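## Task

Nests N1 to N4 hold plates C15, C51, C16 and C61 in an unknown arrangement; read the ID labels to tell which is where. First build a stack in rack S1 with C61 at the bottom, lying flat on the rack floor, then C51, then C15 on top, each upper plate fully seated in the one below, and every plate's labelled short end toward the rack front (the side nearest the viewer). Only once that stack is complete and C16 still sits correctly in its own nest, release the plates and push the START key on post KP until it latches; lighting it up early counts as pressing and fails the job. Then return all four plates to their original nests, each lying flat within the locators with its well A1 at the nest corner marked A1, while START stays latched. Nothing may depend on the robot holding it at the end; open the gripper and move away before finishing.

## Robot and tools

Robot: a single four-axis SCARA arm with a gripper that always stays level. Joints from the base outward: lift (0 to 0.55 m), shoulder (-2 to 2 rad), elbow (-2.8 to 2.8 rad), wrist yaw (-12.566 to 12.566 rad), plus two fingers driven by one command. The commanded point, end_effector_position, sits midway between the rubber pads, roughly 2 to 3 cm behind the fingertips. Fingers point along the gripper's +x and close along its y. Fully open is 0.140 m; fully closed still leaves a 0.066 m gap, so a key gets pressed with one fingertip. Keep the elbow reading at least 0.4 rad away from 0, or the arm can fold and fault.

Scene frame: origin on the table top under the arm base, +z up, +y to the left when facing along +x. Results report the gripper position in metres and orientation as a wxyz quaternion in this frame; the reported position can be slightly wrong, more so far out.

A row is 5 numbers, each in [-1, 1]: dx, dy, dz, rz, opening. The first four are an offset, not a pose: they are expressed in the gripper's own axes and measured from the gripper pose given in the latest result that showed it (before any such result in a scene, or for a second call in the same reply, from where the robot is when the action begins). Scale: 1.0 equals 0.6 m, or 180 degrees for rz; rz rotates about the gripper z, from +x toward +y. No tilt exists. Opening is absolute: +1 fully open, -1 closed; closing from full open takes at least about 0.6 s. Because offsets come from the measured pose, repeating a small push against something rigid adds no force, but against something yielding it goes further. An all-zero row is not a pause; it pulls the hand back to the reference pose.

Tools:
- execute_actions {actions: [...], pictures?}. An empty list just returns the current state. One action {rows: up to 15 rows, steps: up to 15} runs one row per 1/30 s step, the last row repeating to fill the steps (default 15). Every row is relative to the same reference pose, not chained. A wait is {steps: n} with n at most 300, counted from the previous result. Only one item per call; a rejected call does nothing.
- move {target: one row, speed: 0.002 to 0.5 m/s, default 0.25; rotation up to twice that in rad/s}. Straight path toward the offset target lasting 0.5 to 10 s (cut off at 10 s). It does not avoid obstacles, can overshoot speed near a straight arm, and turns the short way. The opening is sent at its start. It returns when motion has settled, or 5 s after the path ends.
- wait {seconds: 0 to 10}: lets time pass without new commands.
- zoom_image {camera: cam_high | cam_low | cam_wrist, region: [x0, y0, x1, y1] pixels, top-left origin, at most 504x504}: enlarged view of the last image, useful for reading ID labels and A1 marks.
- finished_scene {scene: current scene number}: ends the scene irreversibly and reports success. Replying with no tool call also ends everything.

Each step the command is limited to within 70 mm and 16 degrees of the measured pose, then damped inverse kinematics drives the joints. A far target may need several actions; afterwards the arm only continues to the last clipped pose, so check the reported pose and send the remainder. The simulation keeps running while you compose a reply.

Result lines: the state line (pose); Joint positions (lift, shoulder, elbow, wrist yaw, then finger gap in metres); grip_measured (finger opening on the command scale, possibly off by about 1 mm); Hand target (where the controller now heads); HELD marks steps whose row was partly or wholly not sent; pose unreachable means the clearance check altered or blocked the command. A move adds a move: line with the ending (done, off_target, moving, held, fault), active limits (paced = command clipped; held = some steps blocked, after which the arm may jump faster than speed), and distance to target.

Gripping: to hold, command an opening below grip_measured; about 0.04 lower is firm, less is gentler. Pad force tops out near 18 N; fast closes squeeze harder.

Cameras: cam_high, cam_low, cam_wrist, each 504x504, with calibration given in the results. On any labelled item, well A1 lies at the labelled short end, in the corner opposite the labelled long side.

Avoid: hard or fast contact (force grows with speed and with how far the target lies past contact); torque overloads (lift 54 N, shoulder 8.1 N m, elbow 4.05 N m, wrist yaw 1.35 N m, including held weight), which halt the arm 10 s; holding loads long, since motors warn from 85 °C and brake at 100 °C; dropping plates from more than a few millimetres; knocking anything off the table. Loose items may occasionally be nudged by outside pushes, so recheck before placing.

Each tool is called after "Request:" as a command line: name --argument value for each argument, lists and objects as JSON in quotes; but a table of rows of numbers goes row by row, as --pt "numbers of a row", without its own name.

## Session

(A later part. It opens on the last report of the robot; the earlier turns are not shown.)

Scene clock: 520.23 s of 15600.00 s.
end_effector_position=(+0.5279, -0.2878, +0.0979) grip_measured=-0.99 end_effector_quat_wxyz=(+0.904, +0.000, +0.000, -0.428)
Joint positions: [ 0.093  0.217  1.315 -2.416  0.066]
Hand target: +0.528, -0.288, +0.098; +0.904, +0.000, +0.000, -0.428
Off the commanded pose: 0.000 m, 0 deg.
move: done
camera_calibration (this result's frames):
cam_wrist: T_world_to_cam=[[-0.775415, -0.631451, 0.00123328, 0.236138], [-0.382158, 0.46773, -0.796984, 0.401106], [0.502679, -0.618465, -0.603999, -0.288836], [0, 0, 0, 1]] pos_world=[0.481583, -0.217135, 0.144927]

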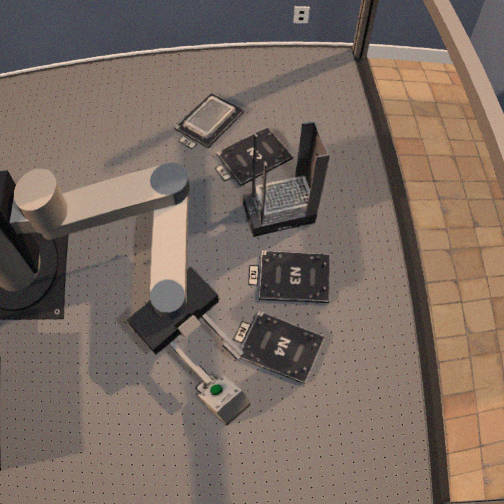

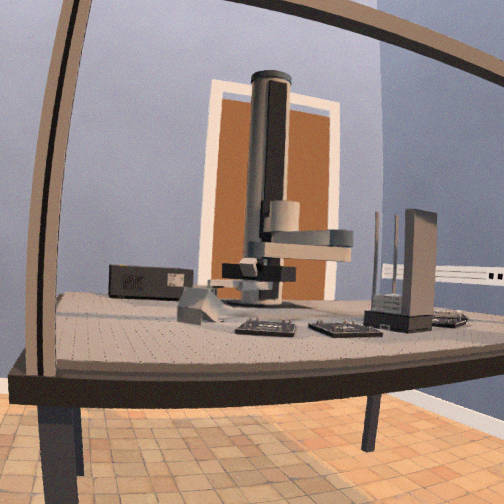

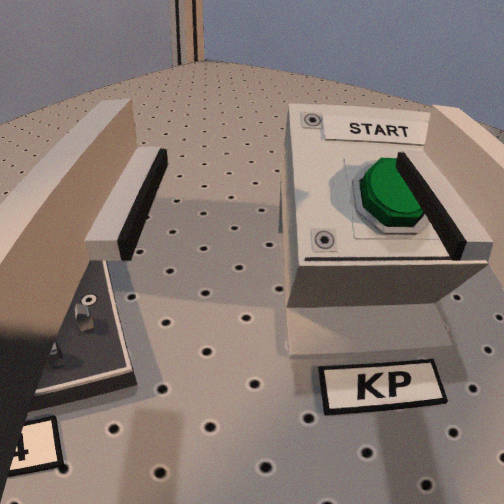

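Request:
move --target '[0.02,0,-0.02133,0,-1]' --speed 0.1

Request:
move --target '[0.0054,0,-0.0093,0,-1]' --speed 0.018

Request:
execute_actions --actions '[{"rows": [[0.0003,0,-0.0005,0,-1],[0.0005,0,-0.0008,0,-1],[0.0006,0,-0.0011,0,-1]], "steps": 6}]' --pictures false

Request:
execute_actions --actions '[{"rows": [[0.0003,0,-0.0005,0,-1],[0.0005,0,-0.0008,0,-1],[0.0006,0,-0.0011,0,-1]], "steps": 6}]' --pictures false

Request:
execute_actions --actions '[{"rows": [[0.0003,0,-0.0005,0,-1],[0.0005,0,-0.0008,0,-1],[0.0006,0,-0.0011,0,-1]], "steps": 6}]' --pictures false

Request:
execute_actions --actions '[{"rows": [[0.0003,0,-0.0005,0,-1],[0.0005,0,-0.0008,0,-1],[0.0006,0,-0.0011,0,-1]], "steps": 6}]'

Request:
move --target '[-0.006,0,0.0104,0,-1]' --speed 0.1

Request:
zoom_image --camera "cam_wrist" --region '[280,80,504,304]'

Scene clock: 530.90 s of 15600.00 s.
end_effector_position=(+0.5356, -0.2970, +0.0851) grip_measured=-0.99 end_effector_quat_wxyz=(+0.904, +0.000, +0.000, -0.428)
Joint positions: [ 0.08   0.184  1.372 -2.44   0.066]
Hand target: +0.535, -0.297, +0.085; +0.904, +0.000, +0.000, -0.428
Off the commanded pose: 0.000 m, 0 deg.
After step 90, 6.97 s passed at rest.
move: done
camera_calibration (this result's frames):
cam_wrist: T_world_to_cam=[[-0.775051, -0.631898, 0.00123328, 0.235978], [-0.382428, 0.46751, -0.796984, 0.398192], [0.503036, -0.618175, -0.603999, -0.306245], [0, 0, 0, 1]] pos_world=[0.489227, -0.226358, 0.13209]

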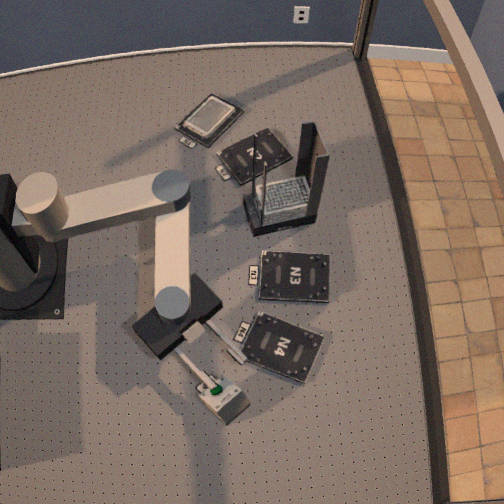

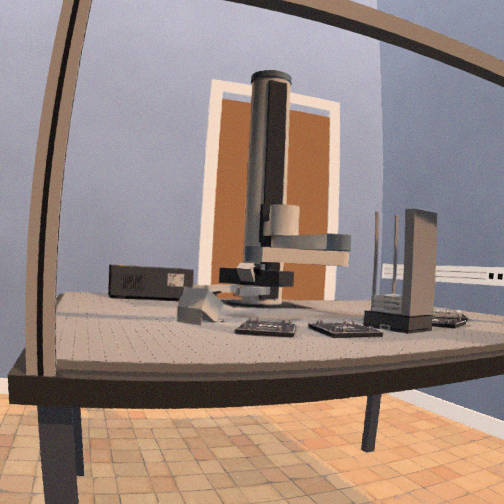

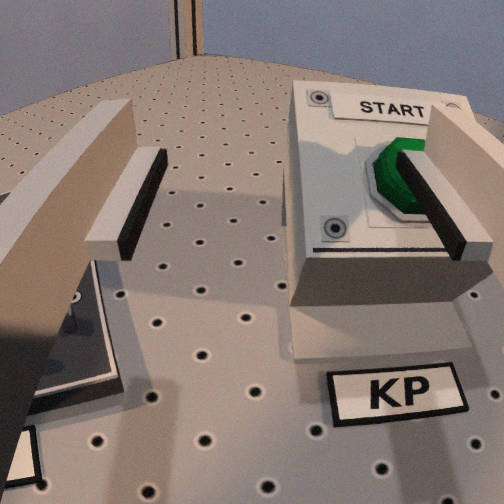

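Scene clock: 531.60 s of 15600.00 s.
end_effector_position=(+0.5377, -0.2993, +0.0796) grip_measured=-0.99 end_effector_quat_wxyz=(+0.904, +0.000, +0.000, -0.427)
Joint positions: [ 0.075  0.175  1.387 -2.446  0.066]
Hand target: +0.538, -0.300, +0.080; +0.904, +0.000, +0.000, -0.428
Off the commanded pose: 0.000 m, 0 deg.
move: done
camera_calibration (this result's frames):
cam_wrist: T_world_to_cam=[[-0.774749, -0.632268, 0.00123328, 0.235872], [-0.382651, 0.467327, -0.796984, 0.395789], [0.503331, -0.617935, -0.603999, -0.3121], [0, 0, 0, 1]] pos_world=[0.49128, -0.228686, 0.126639]

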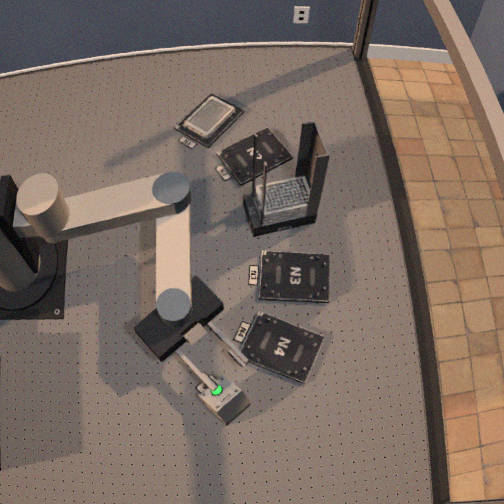

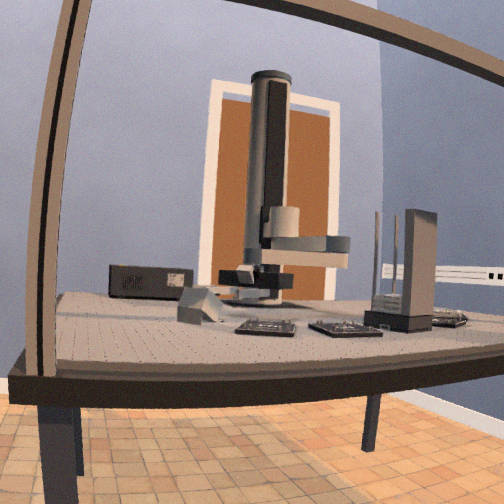

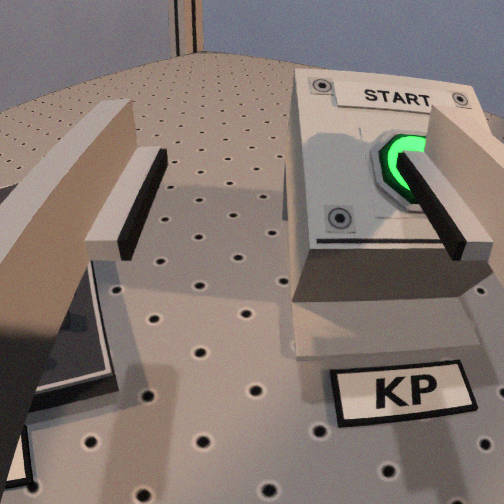

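Scene clock: 531.80 s of 15600.00 s.
end_effector_position=(+0.5378, -0.2995, +0.0792) grip_measured=-0.99 end_effector_quat_wxyz=(+0.904, +0.000, +0.000, -0.427)
Joint positions: [ 0.074  0.175  1.389 -2.447  0.066]
Hand target: +0.538, -0.300, +0.079; +0.904, +0.000, +0.000, -0.427
Off the commanded pose: 0.000 m, 0 deg.
Steps of this call (steps 1 to 6: all 6 steps of this action). Readings (end_effector_position):
1: (+0.5377, -0.2993, +0.0796)
2: (+0.5377, -0.2994, +0.0795)
4: (+0.5378, -0.2995, +0.0792)
6: the state above

Scene clock: 532.00 s of 15600.00 s.
end_effector_position=(+0.5380, -0.2997, +0.0787) grip_measured=-0.99 end_effector_quat_wxyz=(+0.904, +0.000, +0.000, -0.428)
Joint positions: [ 0.074  0.174  1.39  -2.448  0.066]
Hand target: +0.538, -0.300, +0.078; +0.904, +0.000, +0.000, -0.427
Off the commanded pose: 0.000 m, 0 deg.
Steps of this call (steps 1 to 6: all 6 steps of this action). Readings (end_effector_position):
1: (+0.5378, -0.2995, +0.0791)
2: (+0.5379, -0.2996, +0.0790)
4: (+0.5380, -0.2997, +0.0787)
6: the state above

Scene clock: 532.20 s of 15600.00 s.
end_effector_position=(+0.5381, -0.2999, +0.0782) grip_measured=-0.99 end_effector_quat_wxyz=(+0.904, +0.000, +0.000, -0.428)
Joint positions: [ 0.073  0.174  1.391 -2.448  0.066]
Hand target: +0.538, -0.300, +0.078; +0.904, +0.000, +0.000, -0.428
Off the commanded pose: 0.000 m, 0 deg.
Steps of this call (steps 1 to 6: all 6 steps of this action). Readings (end_effector_position):
1: (+0.5380, -0.2997, +0.0787)
2: (+0.5380, -0.2997, +0.0785)
4: (+0.5381, -0.2999, +0.0782)
6: the state above

Scene clock: 532.40 s of 15600.00 s.
end_effector_position=(+0.5382, -0.2999, +0.0780) grip_measured=-0.99 end_effector_quat_wxyz=(+0.904, +0.000, +0.000, -0.428)
Joint positions: [ 0.073  0.173  1.391 -2.449  0.066]
Hand target: +0.538, -0.300, +0.078; +0.904, +0.000, +0.000, -0.428
Off the commanded pose: 0.001 m, 0 deg.
Steps of this call (steps 1 to 6: all 6 steps of this action). Readings (end_effector_position):
1: (+0.5381, -0.2999, +0.0782)
2: (+0.5382, -0.2999, +0.0781)
4: (+0.5382, -0.2999, +0.0780)
6: the state above
camera_calibration (this result's frames):
cam_wrist: T_world_to_cam=[[-0.775123, -0.631809, 0.00123328, 0.236222], [-0.382375, 0.467553, -0.796984, 0.394899], [0.502965, -0.618232, -0.603999, -0.313592], [0, 0, 0, 1]] pos_world=[0.491826, -0.229261, 0.125028]

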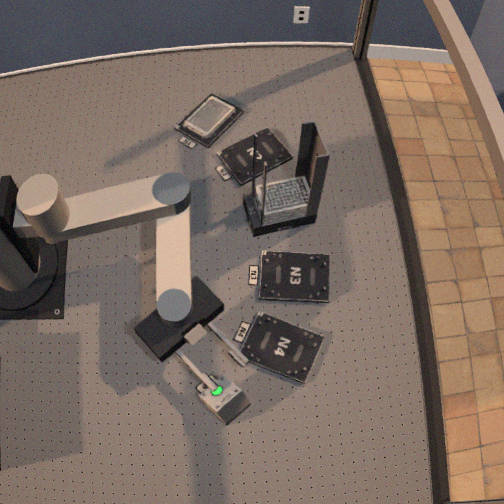

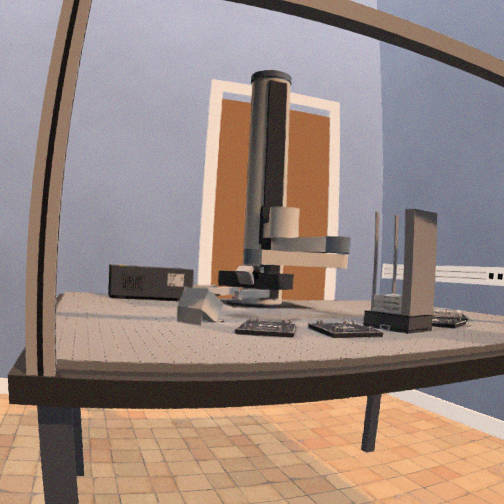

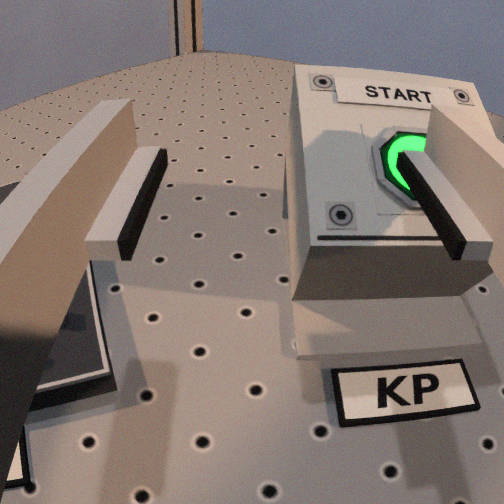

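Scene clock: 533.33 s of 15600.00 s.
end_effector_position=(+0.5358, -0.2973, +0.0842) grip_measured=-0.99 end_effector_quat_wxyz=(+0.904, +0.000, +0.000, -0.428)
Joint positions: [ 0.079  0.183  1.374 -2.442  0.066]
Hand target: +0.536, -0.297, +0.084; +0.904, +0.000, +0.000, -0.428
Off the commanded pose: 0.000 m, 0 deg.
move: done
camera_calibration (this result's frames):
cam_wrist: T_world_to_cam=[[-0.77549, -0.631359, 0.00123328, 0.2364], [-0.382103, 0.467775, -0.796984, 0.397624], [0.502606, -0.618525, -0.603999, -0.306894], [0, 0, 0, 1]] pos_world=[0.489506, -0.226567, 0.131245]

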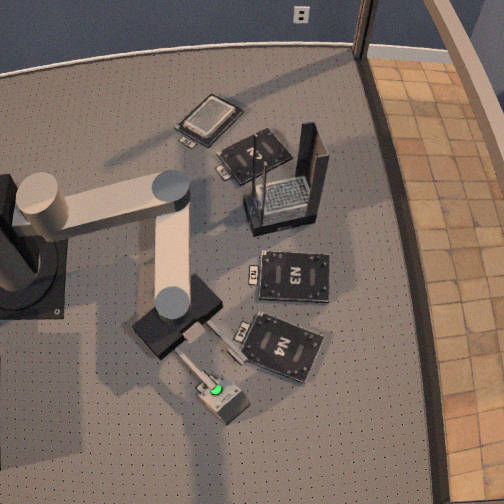

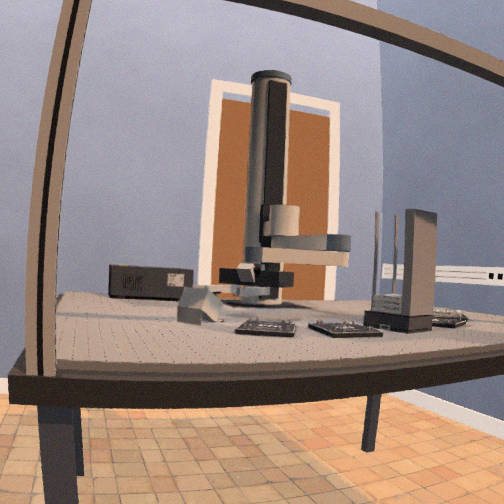

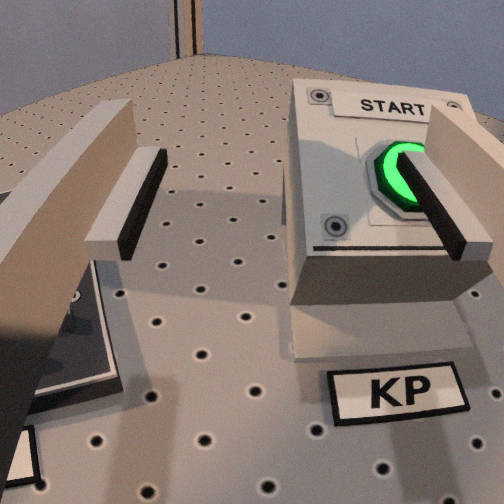

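Region (280, 80, 504, 304) of cam_wrist's 504x504 image, scaled by 2.250, with more detail than that image has.

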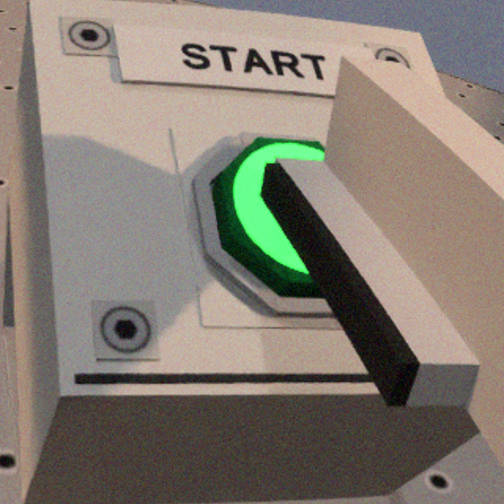

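Request:
move --target '[-0.44436,0.45275,0.0131,0.34219,0]' --speed 0.45

Request:
move --target '[0.2,0.0001,0,0,0]' --speed 0.32

Request:
zoom_image --camera "cam_wrist" --region '[210,270,294,330]'

Request:
execute_actions --actions '[{"rows": [[0,0,0,0,-0.3],[0,0,0,0,-0.42],[0,0,0,0,-0.42],[0,0,0,0,-0.45],[0,0,0,0,-0.47],[0,0,0,0,-0.49],[0,0,0,0,-0.51],[0,0,0,0,-0.53],[0,0,0,0,-0.55],[0,0,0,0,-0.57],[0,0,0,0,-0.585],[0,0,0,0,-0.6]], "steps": 15}]' --pictures false

Request:
move --target '[0,0,0.3832,0,-0.6]' --speed 0.38

Request:
zoom_image --camera "cam_wrist" --region '[210,270,294,330]'

Scene clock: 553.20 s of 15600.00 s.
end_effector_position=(+0.5771, +0.0814, +0.0921) grip_measured=+0.00 end_effector_quat_wxyz=(+0.995, +0.000, +0.000, +0.096)
Joint positions: [ 0.087  1.106  1.083 -1.998  0.103]
Hand target: +0.577, +0.081, +0.092; +0.995, +0.000, +0.000, +0.095
Off the commanded pose: 0.000 m, 0 deg.
After step 90, 15.23 s passed at rest.
move: done
camera_calibration (this result's frames):
cam_wrist: T_world_to_cam=[[0.187311, -0.9823, 0.00123328, -0.0195885], [-0.593125, -0.114101, -0.796984, 0.41166], [0.783018, 0.148552, -0.603999, -0.312972], [0, 0, 0, 1]] pos_world=[0.492898, 0.0742219, 0.139076]

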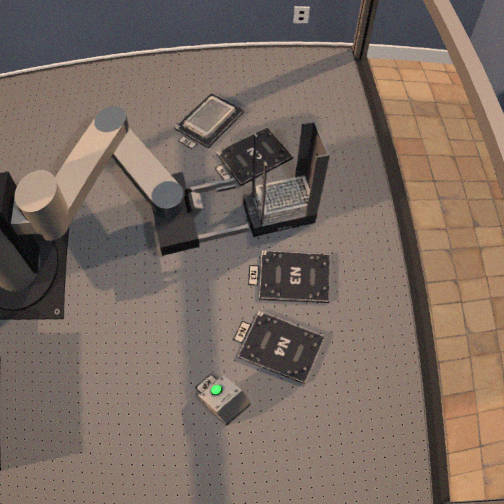

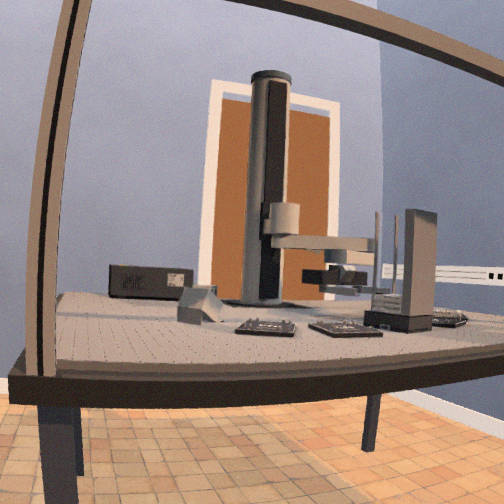

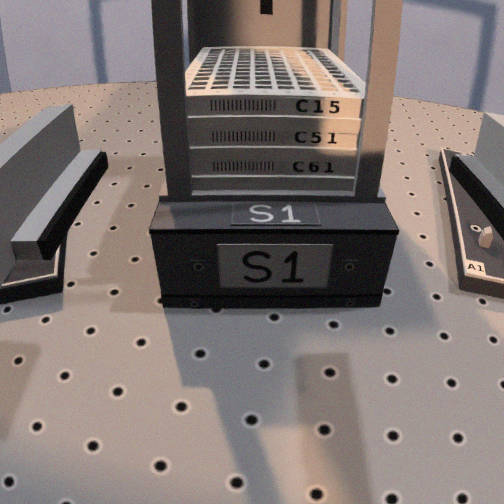

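Scene clock: 554.07 s of 15600.00 s.
end_effector_position=(+0.6949, +0.1043, +0.0921) grip_measured=+0.00 end_effector_quat_wxyz=(+0.995, +0.000, +0.000, +0.096)
Joint positions: [ 0.087  0.857  1.692 -2.357  0.103]
Hand target: +0.695, +0.104, +0.092; +0.995, +0.000, +0.000, +0.096
Off the commanded pose: 0.000 m, 0 deg.
move: done
camera_calibration (this result's frames):
cam_wrist: T_world_to_cam=[[0.187743, -0.982217, 0.00123328, -0.0194964], [-0.593075, -0.114362, -0.796984, 0.484152], [0.782953, 0.148896, -0.603999, -0.408605], [0, 0, 0, 1]] pos_world=[0.610717, 0.0970587, 0.139089]

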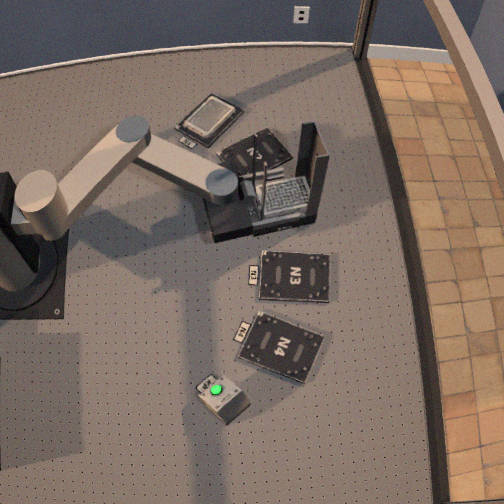

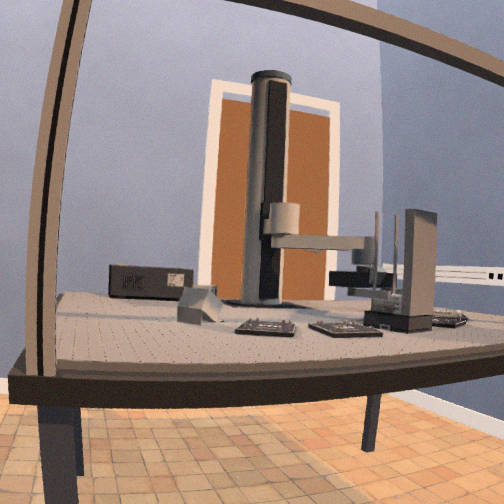

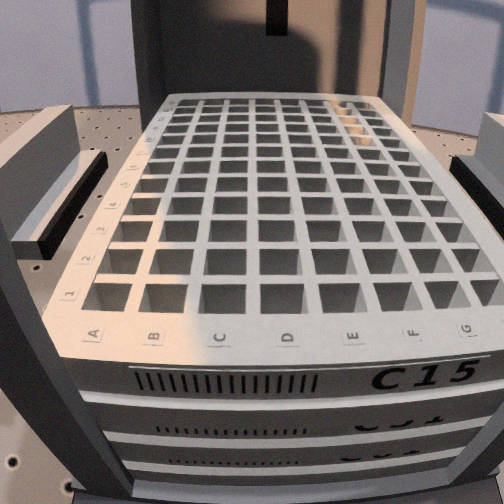

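Region (210, 270, 294, 330) of cam_wrist's 504x504 image, scaled by 6.000, with more detail than that image has; it fills the top 360 rows of this view, and the rest is white.

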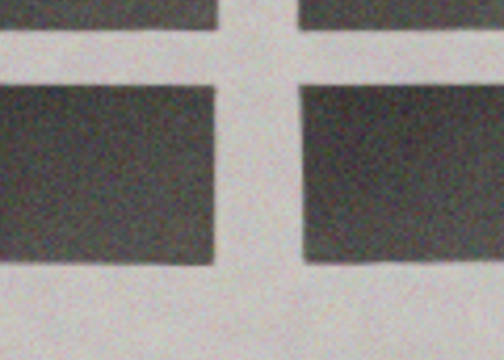

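Scene clock: 554.57 s of 15600.00 s.
end_effector_position=(+0.6949, +0.1043, +0.0921) grip_measured=-0.55 end_effector_quat_wxyz=(+0.995, +0.000, +0.000, +0.096)
Joint positions: [ 0.087  0.857  1.692 -2.357  0.082]
Hand target: +0.695, +0.104, +0.092; +0.995, +0.000, +0.000, +0.096
Off the commanded pose: 0.000 m, 0 deg.
Steps of this call (steps 1 to 15: all 15 steps of this action). Readings (end_effector_position):
1: (+0.6949, +0.1043, +0.0921)
2: (+0.6949, +0.1043, +0.0921)
4: (+0.6949, +0.1043, +0.0921)
8: (+0.6949, +0.1043, +0.0921)
15: the state above

Scene clock: 555.93 s of 15600.00 s.
end_effector_position=(+0.6949, +0.1043, +0.3220) grip_measured=-0.55 end_effector_quat_wxyz=(+0.995, +0.000, +0.000, +0.096)
Joint positions: [ 0.317  0.857  1.692 -2.357  0.082]
Hand target: +0.695, +0.104, +0.322; +0.995, +0.000, +0.000, +0.096
Off the commanded pose: 0.000 m, 0 deg.
move: done
camera_calibration (this result's frames):
cam_wrist: T_world_to_cam=[[0.187777, -0.982211, 0.00123328, -0.0197937], [-0.593071, -0.114383, -0.796984, 0.667425], [0.782948, 0.148924, -0.603999, -0.269716], [0, 0, 0, 1]] pos_world=[0.61072, 0.0970674, 0.369043]

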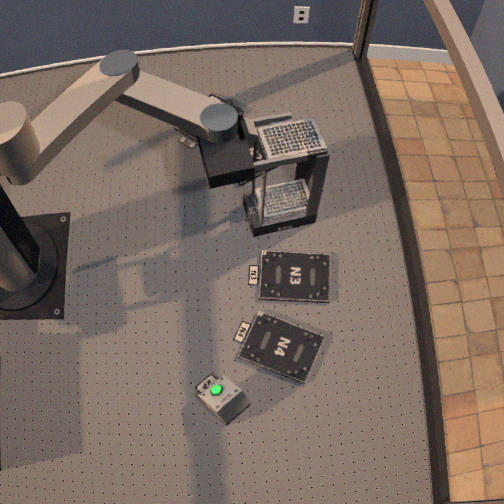

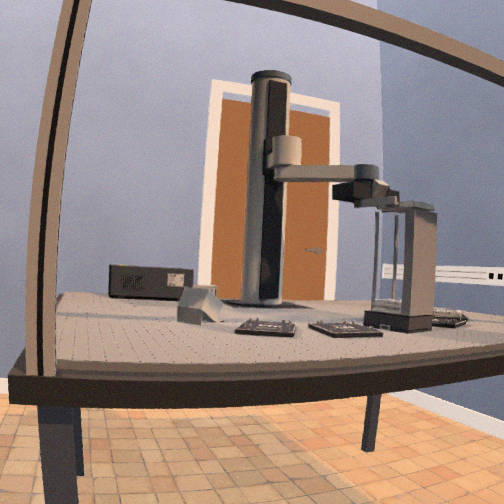

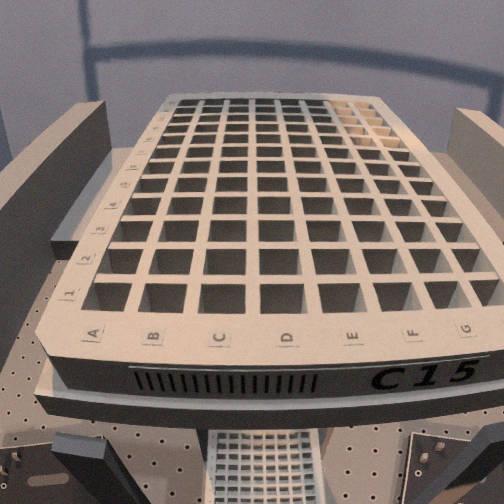

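Region (210, 270, 294, 330) of cam_wrist's 504x504 image, scaled by 6.000, with more detail than that image has; it fills the top 360 rows of this view, and the rest is white.

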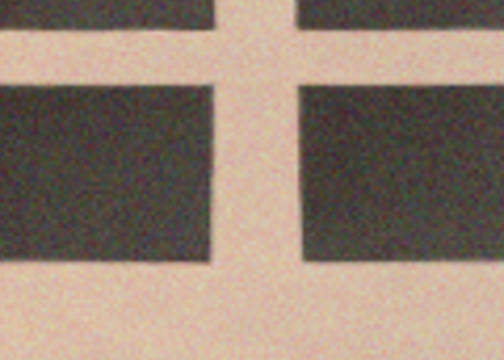

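Request:
move --target '[-0.03758,0.2975,0,0.10025,-0.6]' --speed 0.4

Request:
move --target '[0,0,-0.4601,0,-0.6]' --speed 0.38

Request:
zoom_image --camera "cam_wrist" --region '[0,300,200,500]'

Scene clock: 563.37 s of 15600.00 s.
end_effector_position=(+0.6387, +0.2755, +0.3220) grip_measured=-0.55 end_effector_quat_wxyz=(+0.968, +0.000, +0.000, +0.251)
Joint positions: [ 0.317  1.179  1.747 -2.418  0.082]
Hand target: +0.639, +0.275, +0.322; +0.968, +0.000, +0.000, +0.251
Off the commanded pose: 0.000 m, 0 deg.
After step 90, 3.50 s passed at rest.
move: done
camera_calibration (this result's frames):
cam_wrist: T_world_to_cam=[[0.483524, -0.87533, 0.00123328, -0.0594245], [-0.528224, -0.292909, -0.796984, 0.661409], [0.697986, 0.384709, -0.603999, -0.261861], [0, 0, 0, 1]] pos_world=[0.560881, 0.242457, 0.369042]

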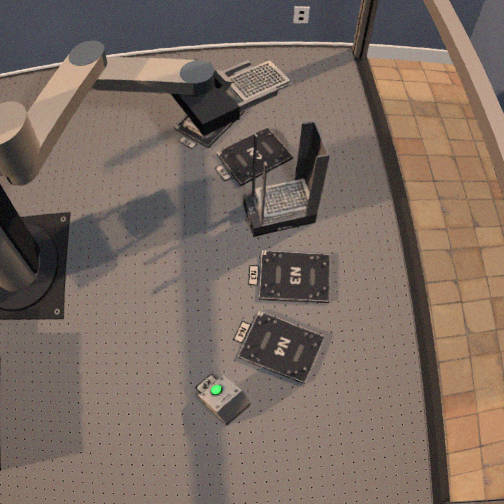

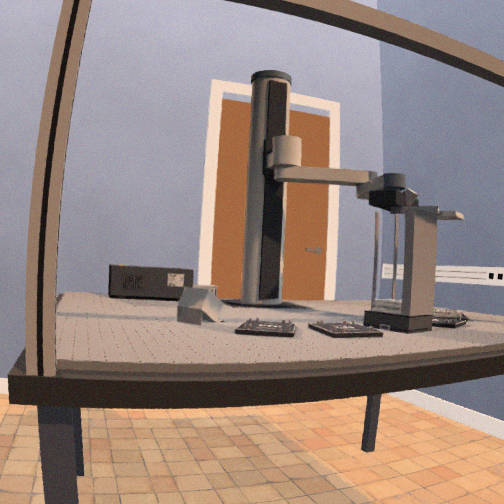

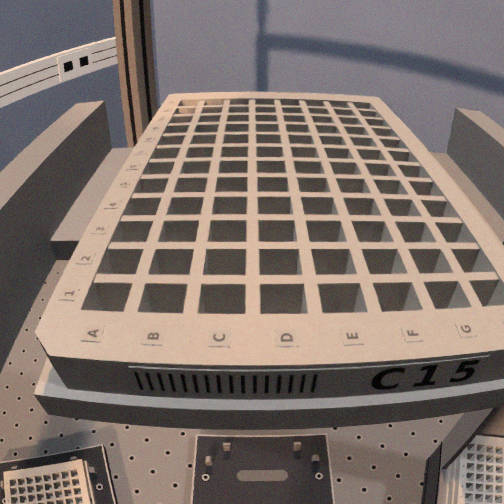

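Scene clock: 564.63 s of 15600.00 s.
end_effector_position=(+0.6387, +0.2754, +0.0459) grip_measured=-0.55 end_effector_quat_wxyz=(+0.968, +0.000, +0.000, +0.251)
Joint positions: [ 0.041  1.179  1.747 -2.418  0.082]
Hand target: +0.639, +0.275, +0.046; +0.968, +0.000, +0.000, +0.251
Off the commanded pose: 0.000 m, 0 deg.
move: done
camera_calibration (this result's frames):
cam_wrist: T_world_to_cam=[[0.483492, -0.875348, 0.00123328, -0.0590732], [-0.528235, -0.292889, -0.796984, 0.441347], [0.698, 0.384684, -0.603999, -0.428635], [0, 0, 0, 1]] pos_world=[0.560883, 0.242445, 0.092924]

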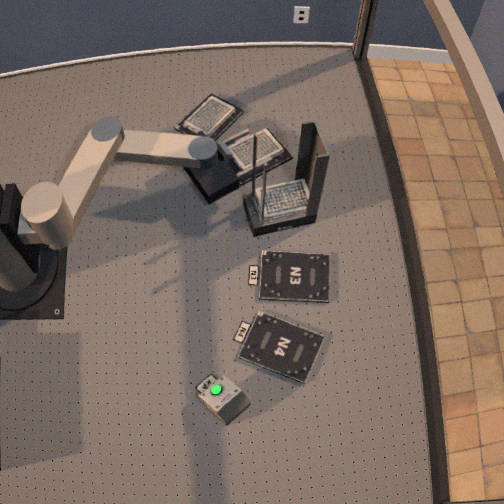

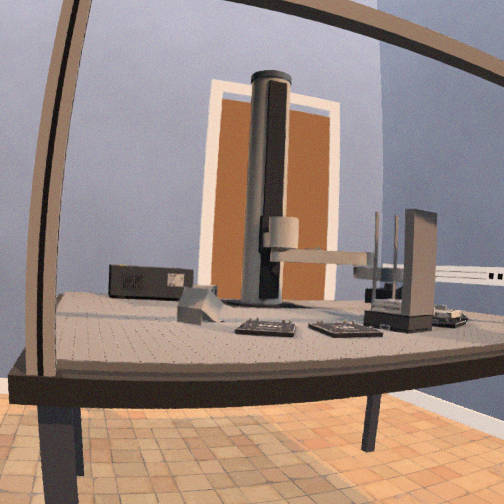

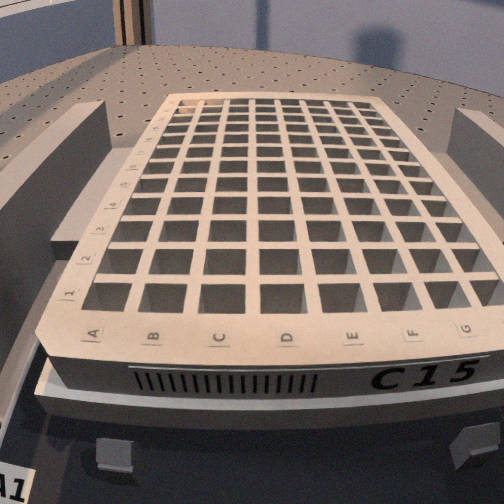

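Region (0, 300, 200, 500) of cam_wrist's 504x504 image, scaled by 2.520, with more detail than that image has.

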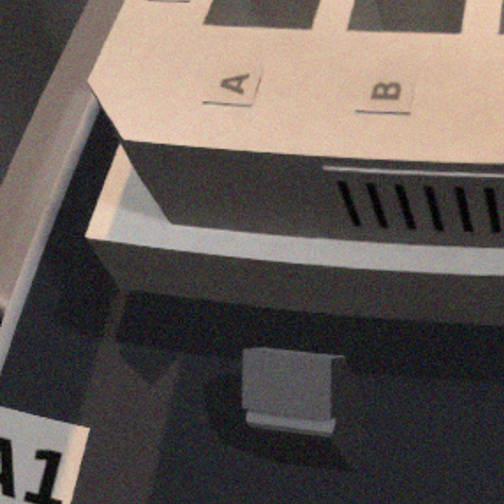

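Request:
move --target '[0,0,-0.02012,0,-0.6]' --speed 0.025

Request:
zoom_image --camera "cam_wrist" --region '[210,270,294,330]'

Request:
execute_actions --actions '[{"rows": [[0,0,0,0,-0.55],[0,0,0,0,-0.52],[0,0,0,0,-0.48],[0,0,0,0,-0.3],[0,0,0,0,0]], "steps": 12}]'

Request:
zoom_image --camera "cam_wrist" --region '[210,270,294,330]'

Request:
move --target '[-0.16667,0,0.0755,0,0]' --speed 0.4

Request:
move --target '[-0.07139,-0.23566,0,-0.10049,0]' --speed 0.42

Request:
move --target '[0.19167,0.0001,0,0,0]' --speed 0.32

Request:
zoom_image --camera "cam_wrist" --region '[210,270,294,330]'

Scene clock: 581.93 s of 15600.00 s.
end_effector_position=(+0.6387, +0.2754, +0.0338) grip_measured=-0.55 end_effector_quat_wxyz=(+0.968, +0.000, +0.000, +0.251)
Joint positions: [ 0.029  1.179  1.747 -2.418  0.082]
Hand target: +0.639, +0.275, +0.034; +0.968, +0.000, +0.000, +0.251
Off the commanded pose: 0.000 m, 0 deg.
After step 90, 13.60 s passed at rest.
move: done
camera_calibration (this result's frames):
cam_wrist: T_world_to_cam=[[0.483491, -0.875348, 0.00123328, -0.0590579], [-0.528235, -0.292889, -0.796984, 0.43168], [0.698, 0.384683, -0.603999, -0.435961], [0, 0, 0, 1]] pos_world=[0.560883, 0.242445, 0.0807944]

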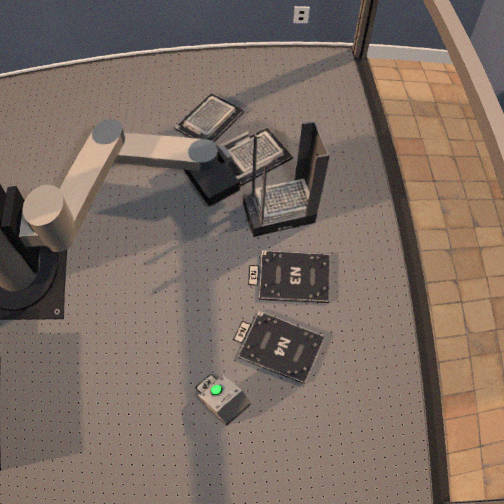

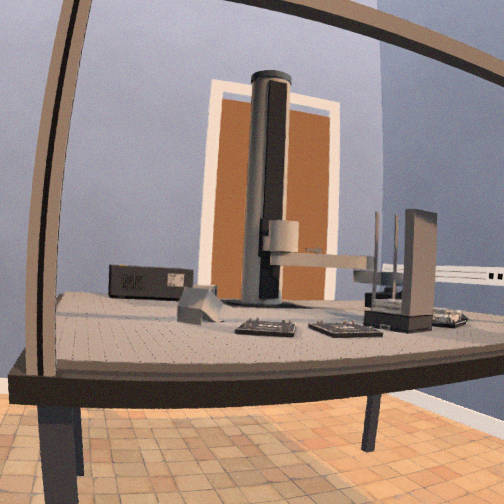

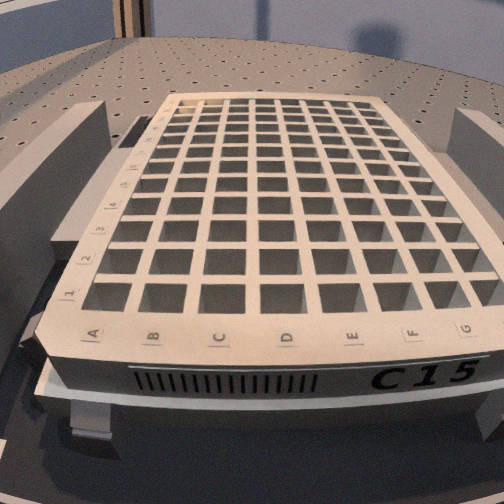

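Region (210, 270, 294, 330) of cam_wrist's 504x504 image, scaled by 6.000, with more detail than that image has; it fills the top 360 rows of this view, and the rest is white.

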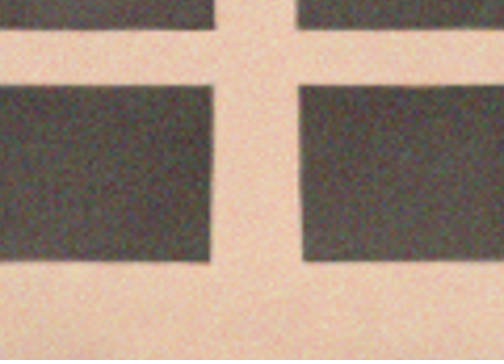

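Scene clock: 582.33 s of 15600.00 s.
end_effector_position=(+0.6387, +0.2754, +0.0338) grip_measured=+0.00 end_effector_quat_wxyz=(+0.968, +0.000, +0.000, +0.251)
Joint positions: [ 0.029  1.179  1.747 -2.418  0.103]
Hand target: +0.639, +0.275, +0.034; +0.968, +0.000, +0.000, +0.251
Off the commanded pose: 0.000 m, 0 deg.
Steps of this call (steps 1 to 12: all 12 steps of this action). Readings (end_effector_position):
1: (+0.6387, +0.2754, +0.0338)
2: (+0.6387, +0.2754, +0.0338)
4: (+0.6387, +0.2754, +0.0338)
8: (+0.6387, +0.2754, +0.0338)
12: the state above
camera_calibration (this result's frames):
cam_wrist: T_world_to_cam=[[0.483489, -0.875349, 0.00123328, -0.0590569], [-0.528236, -0.292888, -0.796984, 0.431679], [0.698001, 0.384682, -0.603999, -0.435962], [0, 0, 0, 1]] pos_world=[0.560883, 0.242445, 0.080793]

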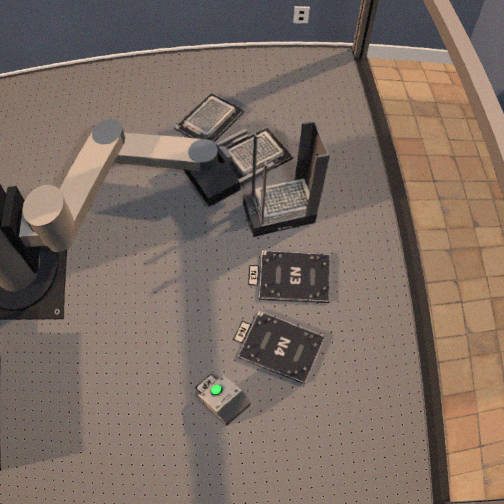

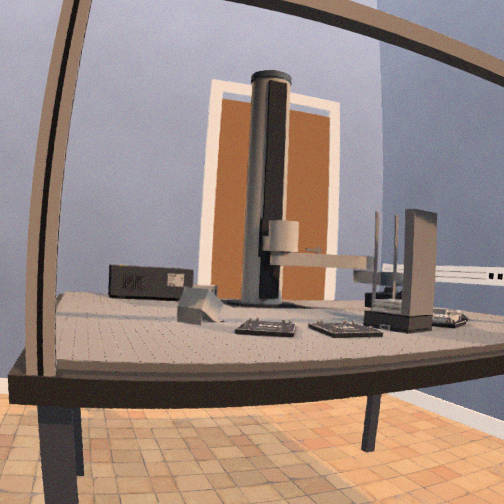

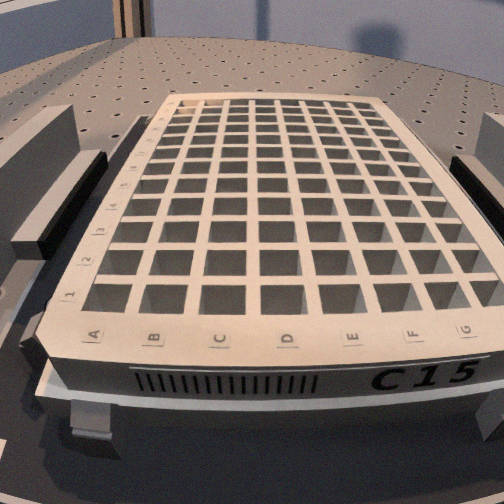

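Region (210, 270, 294, 330) of cam_wrist's 504x504 image, scaled by 6.000, with more detail than that image has; it fills the top 360 rows of this view, and the rest is white.

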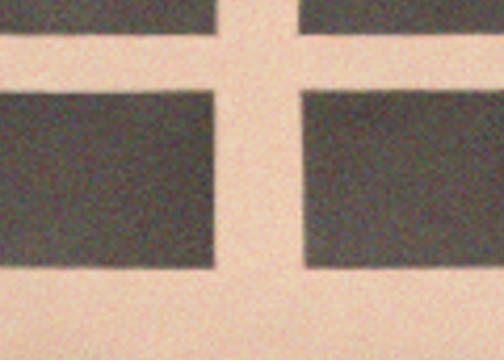

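Scene clock: 583.33 s of 15600.00 s.
end_effector_position=(+0.5512, +0.2268, +0.0791) grip_measured=+0.00 end_effector_quat_wxyz=(+0.968, +0.000, +0.000, +0.251)
Joint positions: [ 0.074  1.411  1.219 -2.122  0.103]
Hand target: +0.551, +0.227, +0.079; +0.968, +0.000, +0.000, +0.251
Off the commanded pose: 0.000 m, 0 deg.
move: done
camera_calibration (this result's frames):
cam_wrist: T_world_to_cam=[[0.483139, -0.875543, 0.00123328, -0.0591536], [-0.528353, -0.292676, -0.796984, 0.407418], [0.698155, 0.384402, -0.603999, -0.328874], [0, 0, 0, 1]] pos_world=[0.473445, 0.19387, 0.126139]

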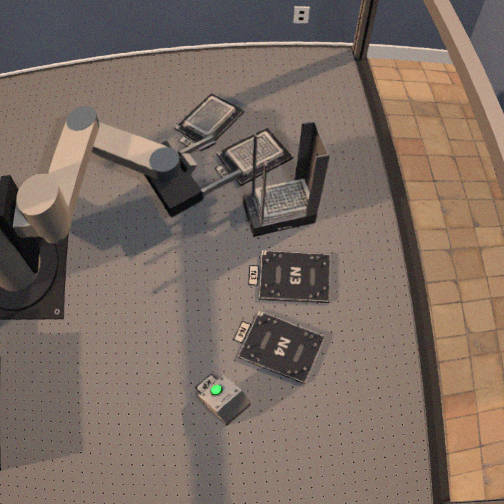

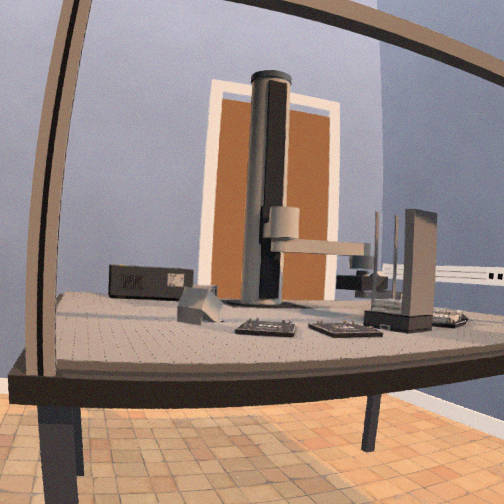

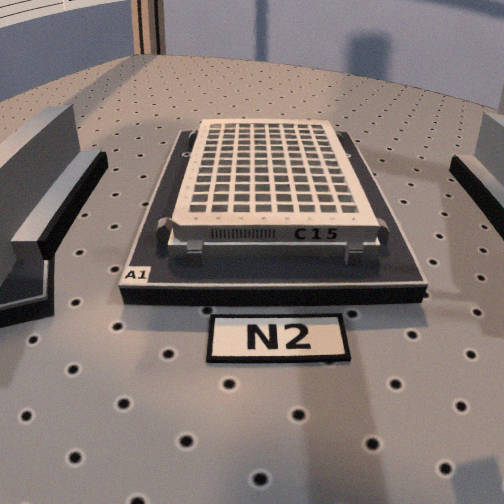

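Scene clock: 584.17 s of 15600.00 s.
end_effector_position=(+0.5825, +0.0822, +0.0791) grip_measured=+0.00 end_effector_quat_wxyz=(+0.995, +0.000, +0.000, +0.095)
Joint positions: [ 0.074  1.096  1.108 -2.014  0.103]
Hand target: +0.582, +0.082, +0.079; +0.995, +0.000, +0.000, +0.096
Off the commanded pose: 0.000 m, 0 deg.
move: done
camera_calibration (this result's frames):
cam_wrist: T_world_to_cam=[[0.186549, -0.982445, 0.00123328, -0.0193404], [-0.593213, -0.113641, -0.796984, 0.404643], [0.783133, 0.147945, -0.603999, -0.325141], [0, 0, 0, 1]] pos_world=[0.498276, 0.075086, 0.126133]

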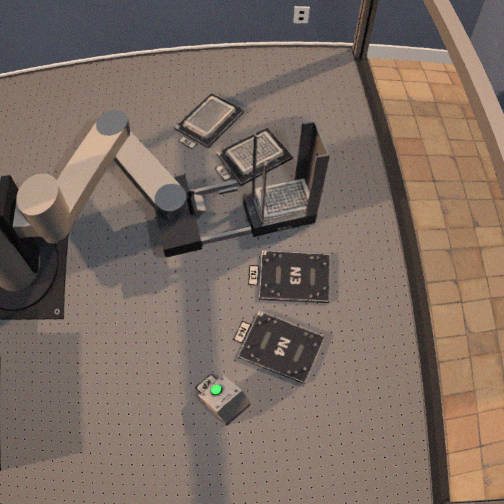

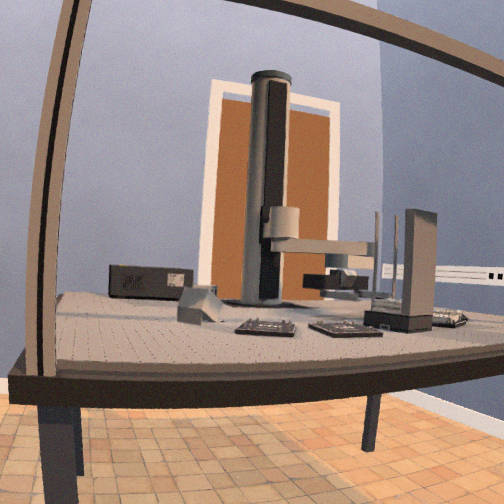

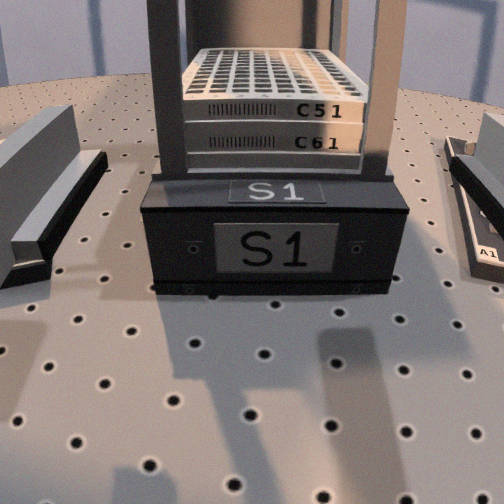

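Scene clock: 585.00 s of 15600.00 s.
end_effector_position=(+0.6954, +0.1040, +0.0791) grip_measured=+0.00 end_effector_quat_wxyz=(+0.995, +0.000, +0.000, +0.095)
Joint positions: [ 0.074  0.855  1.695 -2.359  0.103]
Hand target: +0.695, +0.104, +0.079; +0.995, +0.000, +0.000, +0.095
Off the commanded pose: 0.000 m, 0 deg.
move: done
camera_calibration (this result's frames):
cam_wrist: T_world_to_cam=[[0.186965, -0.982366, 0.00123328, -0.0192559], [-0.593165, -0.113893, -0.796984, 0.474116], [0.78307, 0.148277, -0.603999, -0.416791], [0, 0, 0, 1]] pos_world=[0.611206, 0.0968825, 0.126146]

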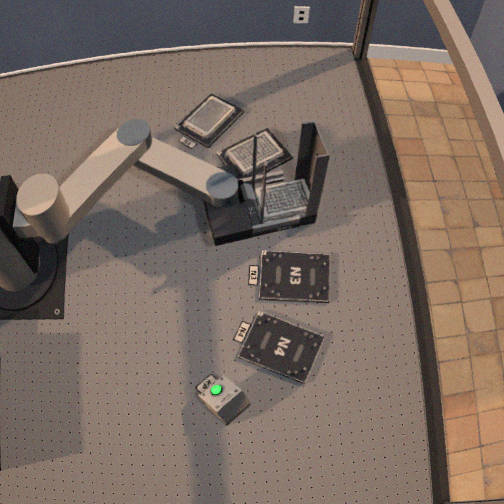

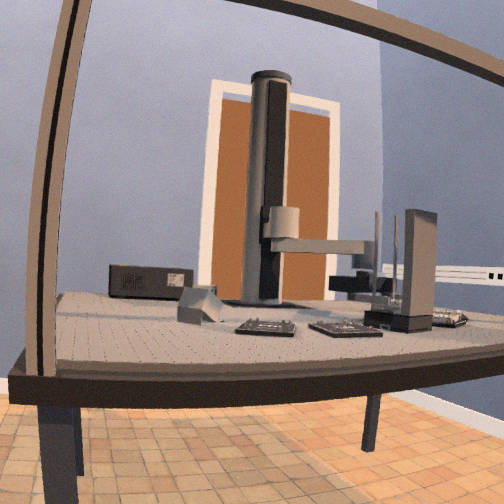

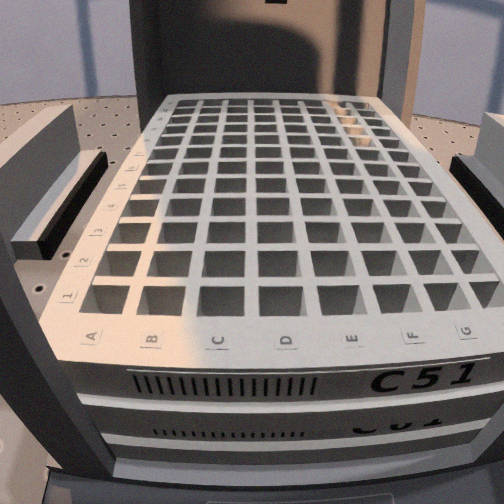

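Region (210, 270, 294, 330) of cam_wrist's 504x504 image, scaled by 6.000, with more detail than that image has; it fills the top 360 rows of this view, and the rest is white.

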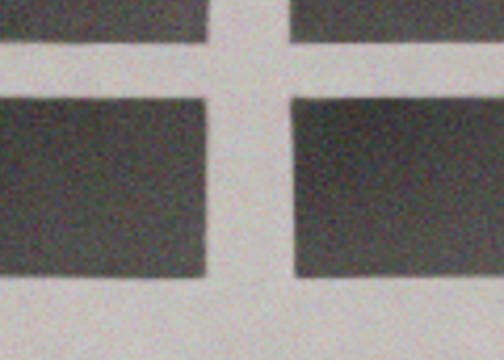

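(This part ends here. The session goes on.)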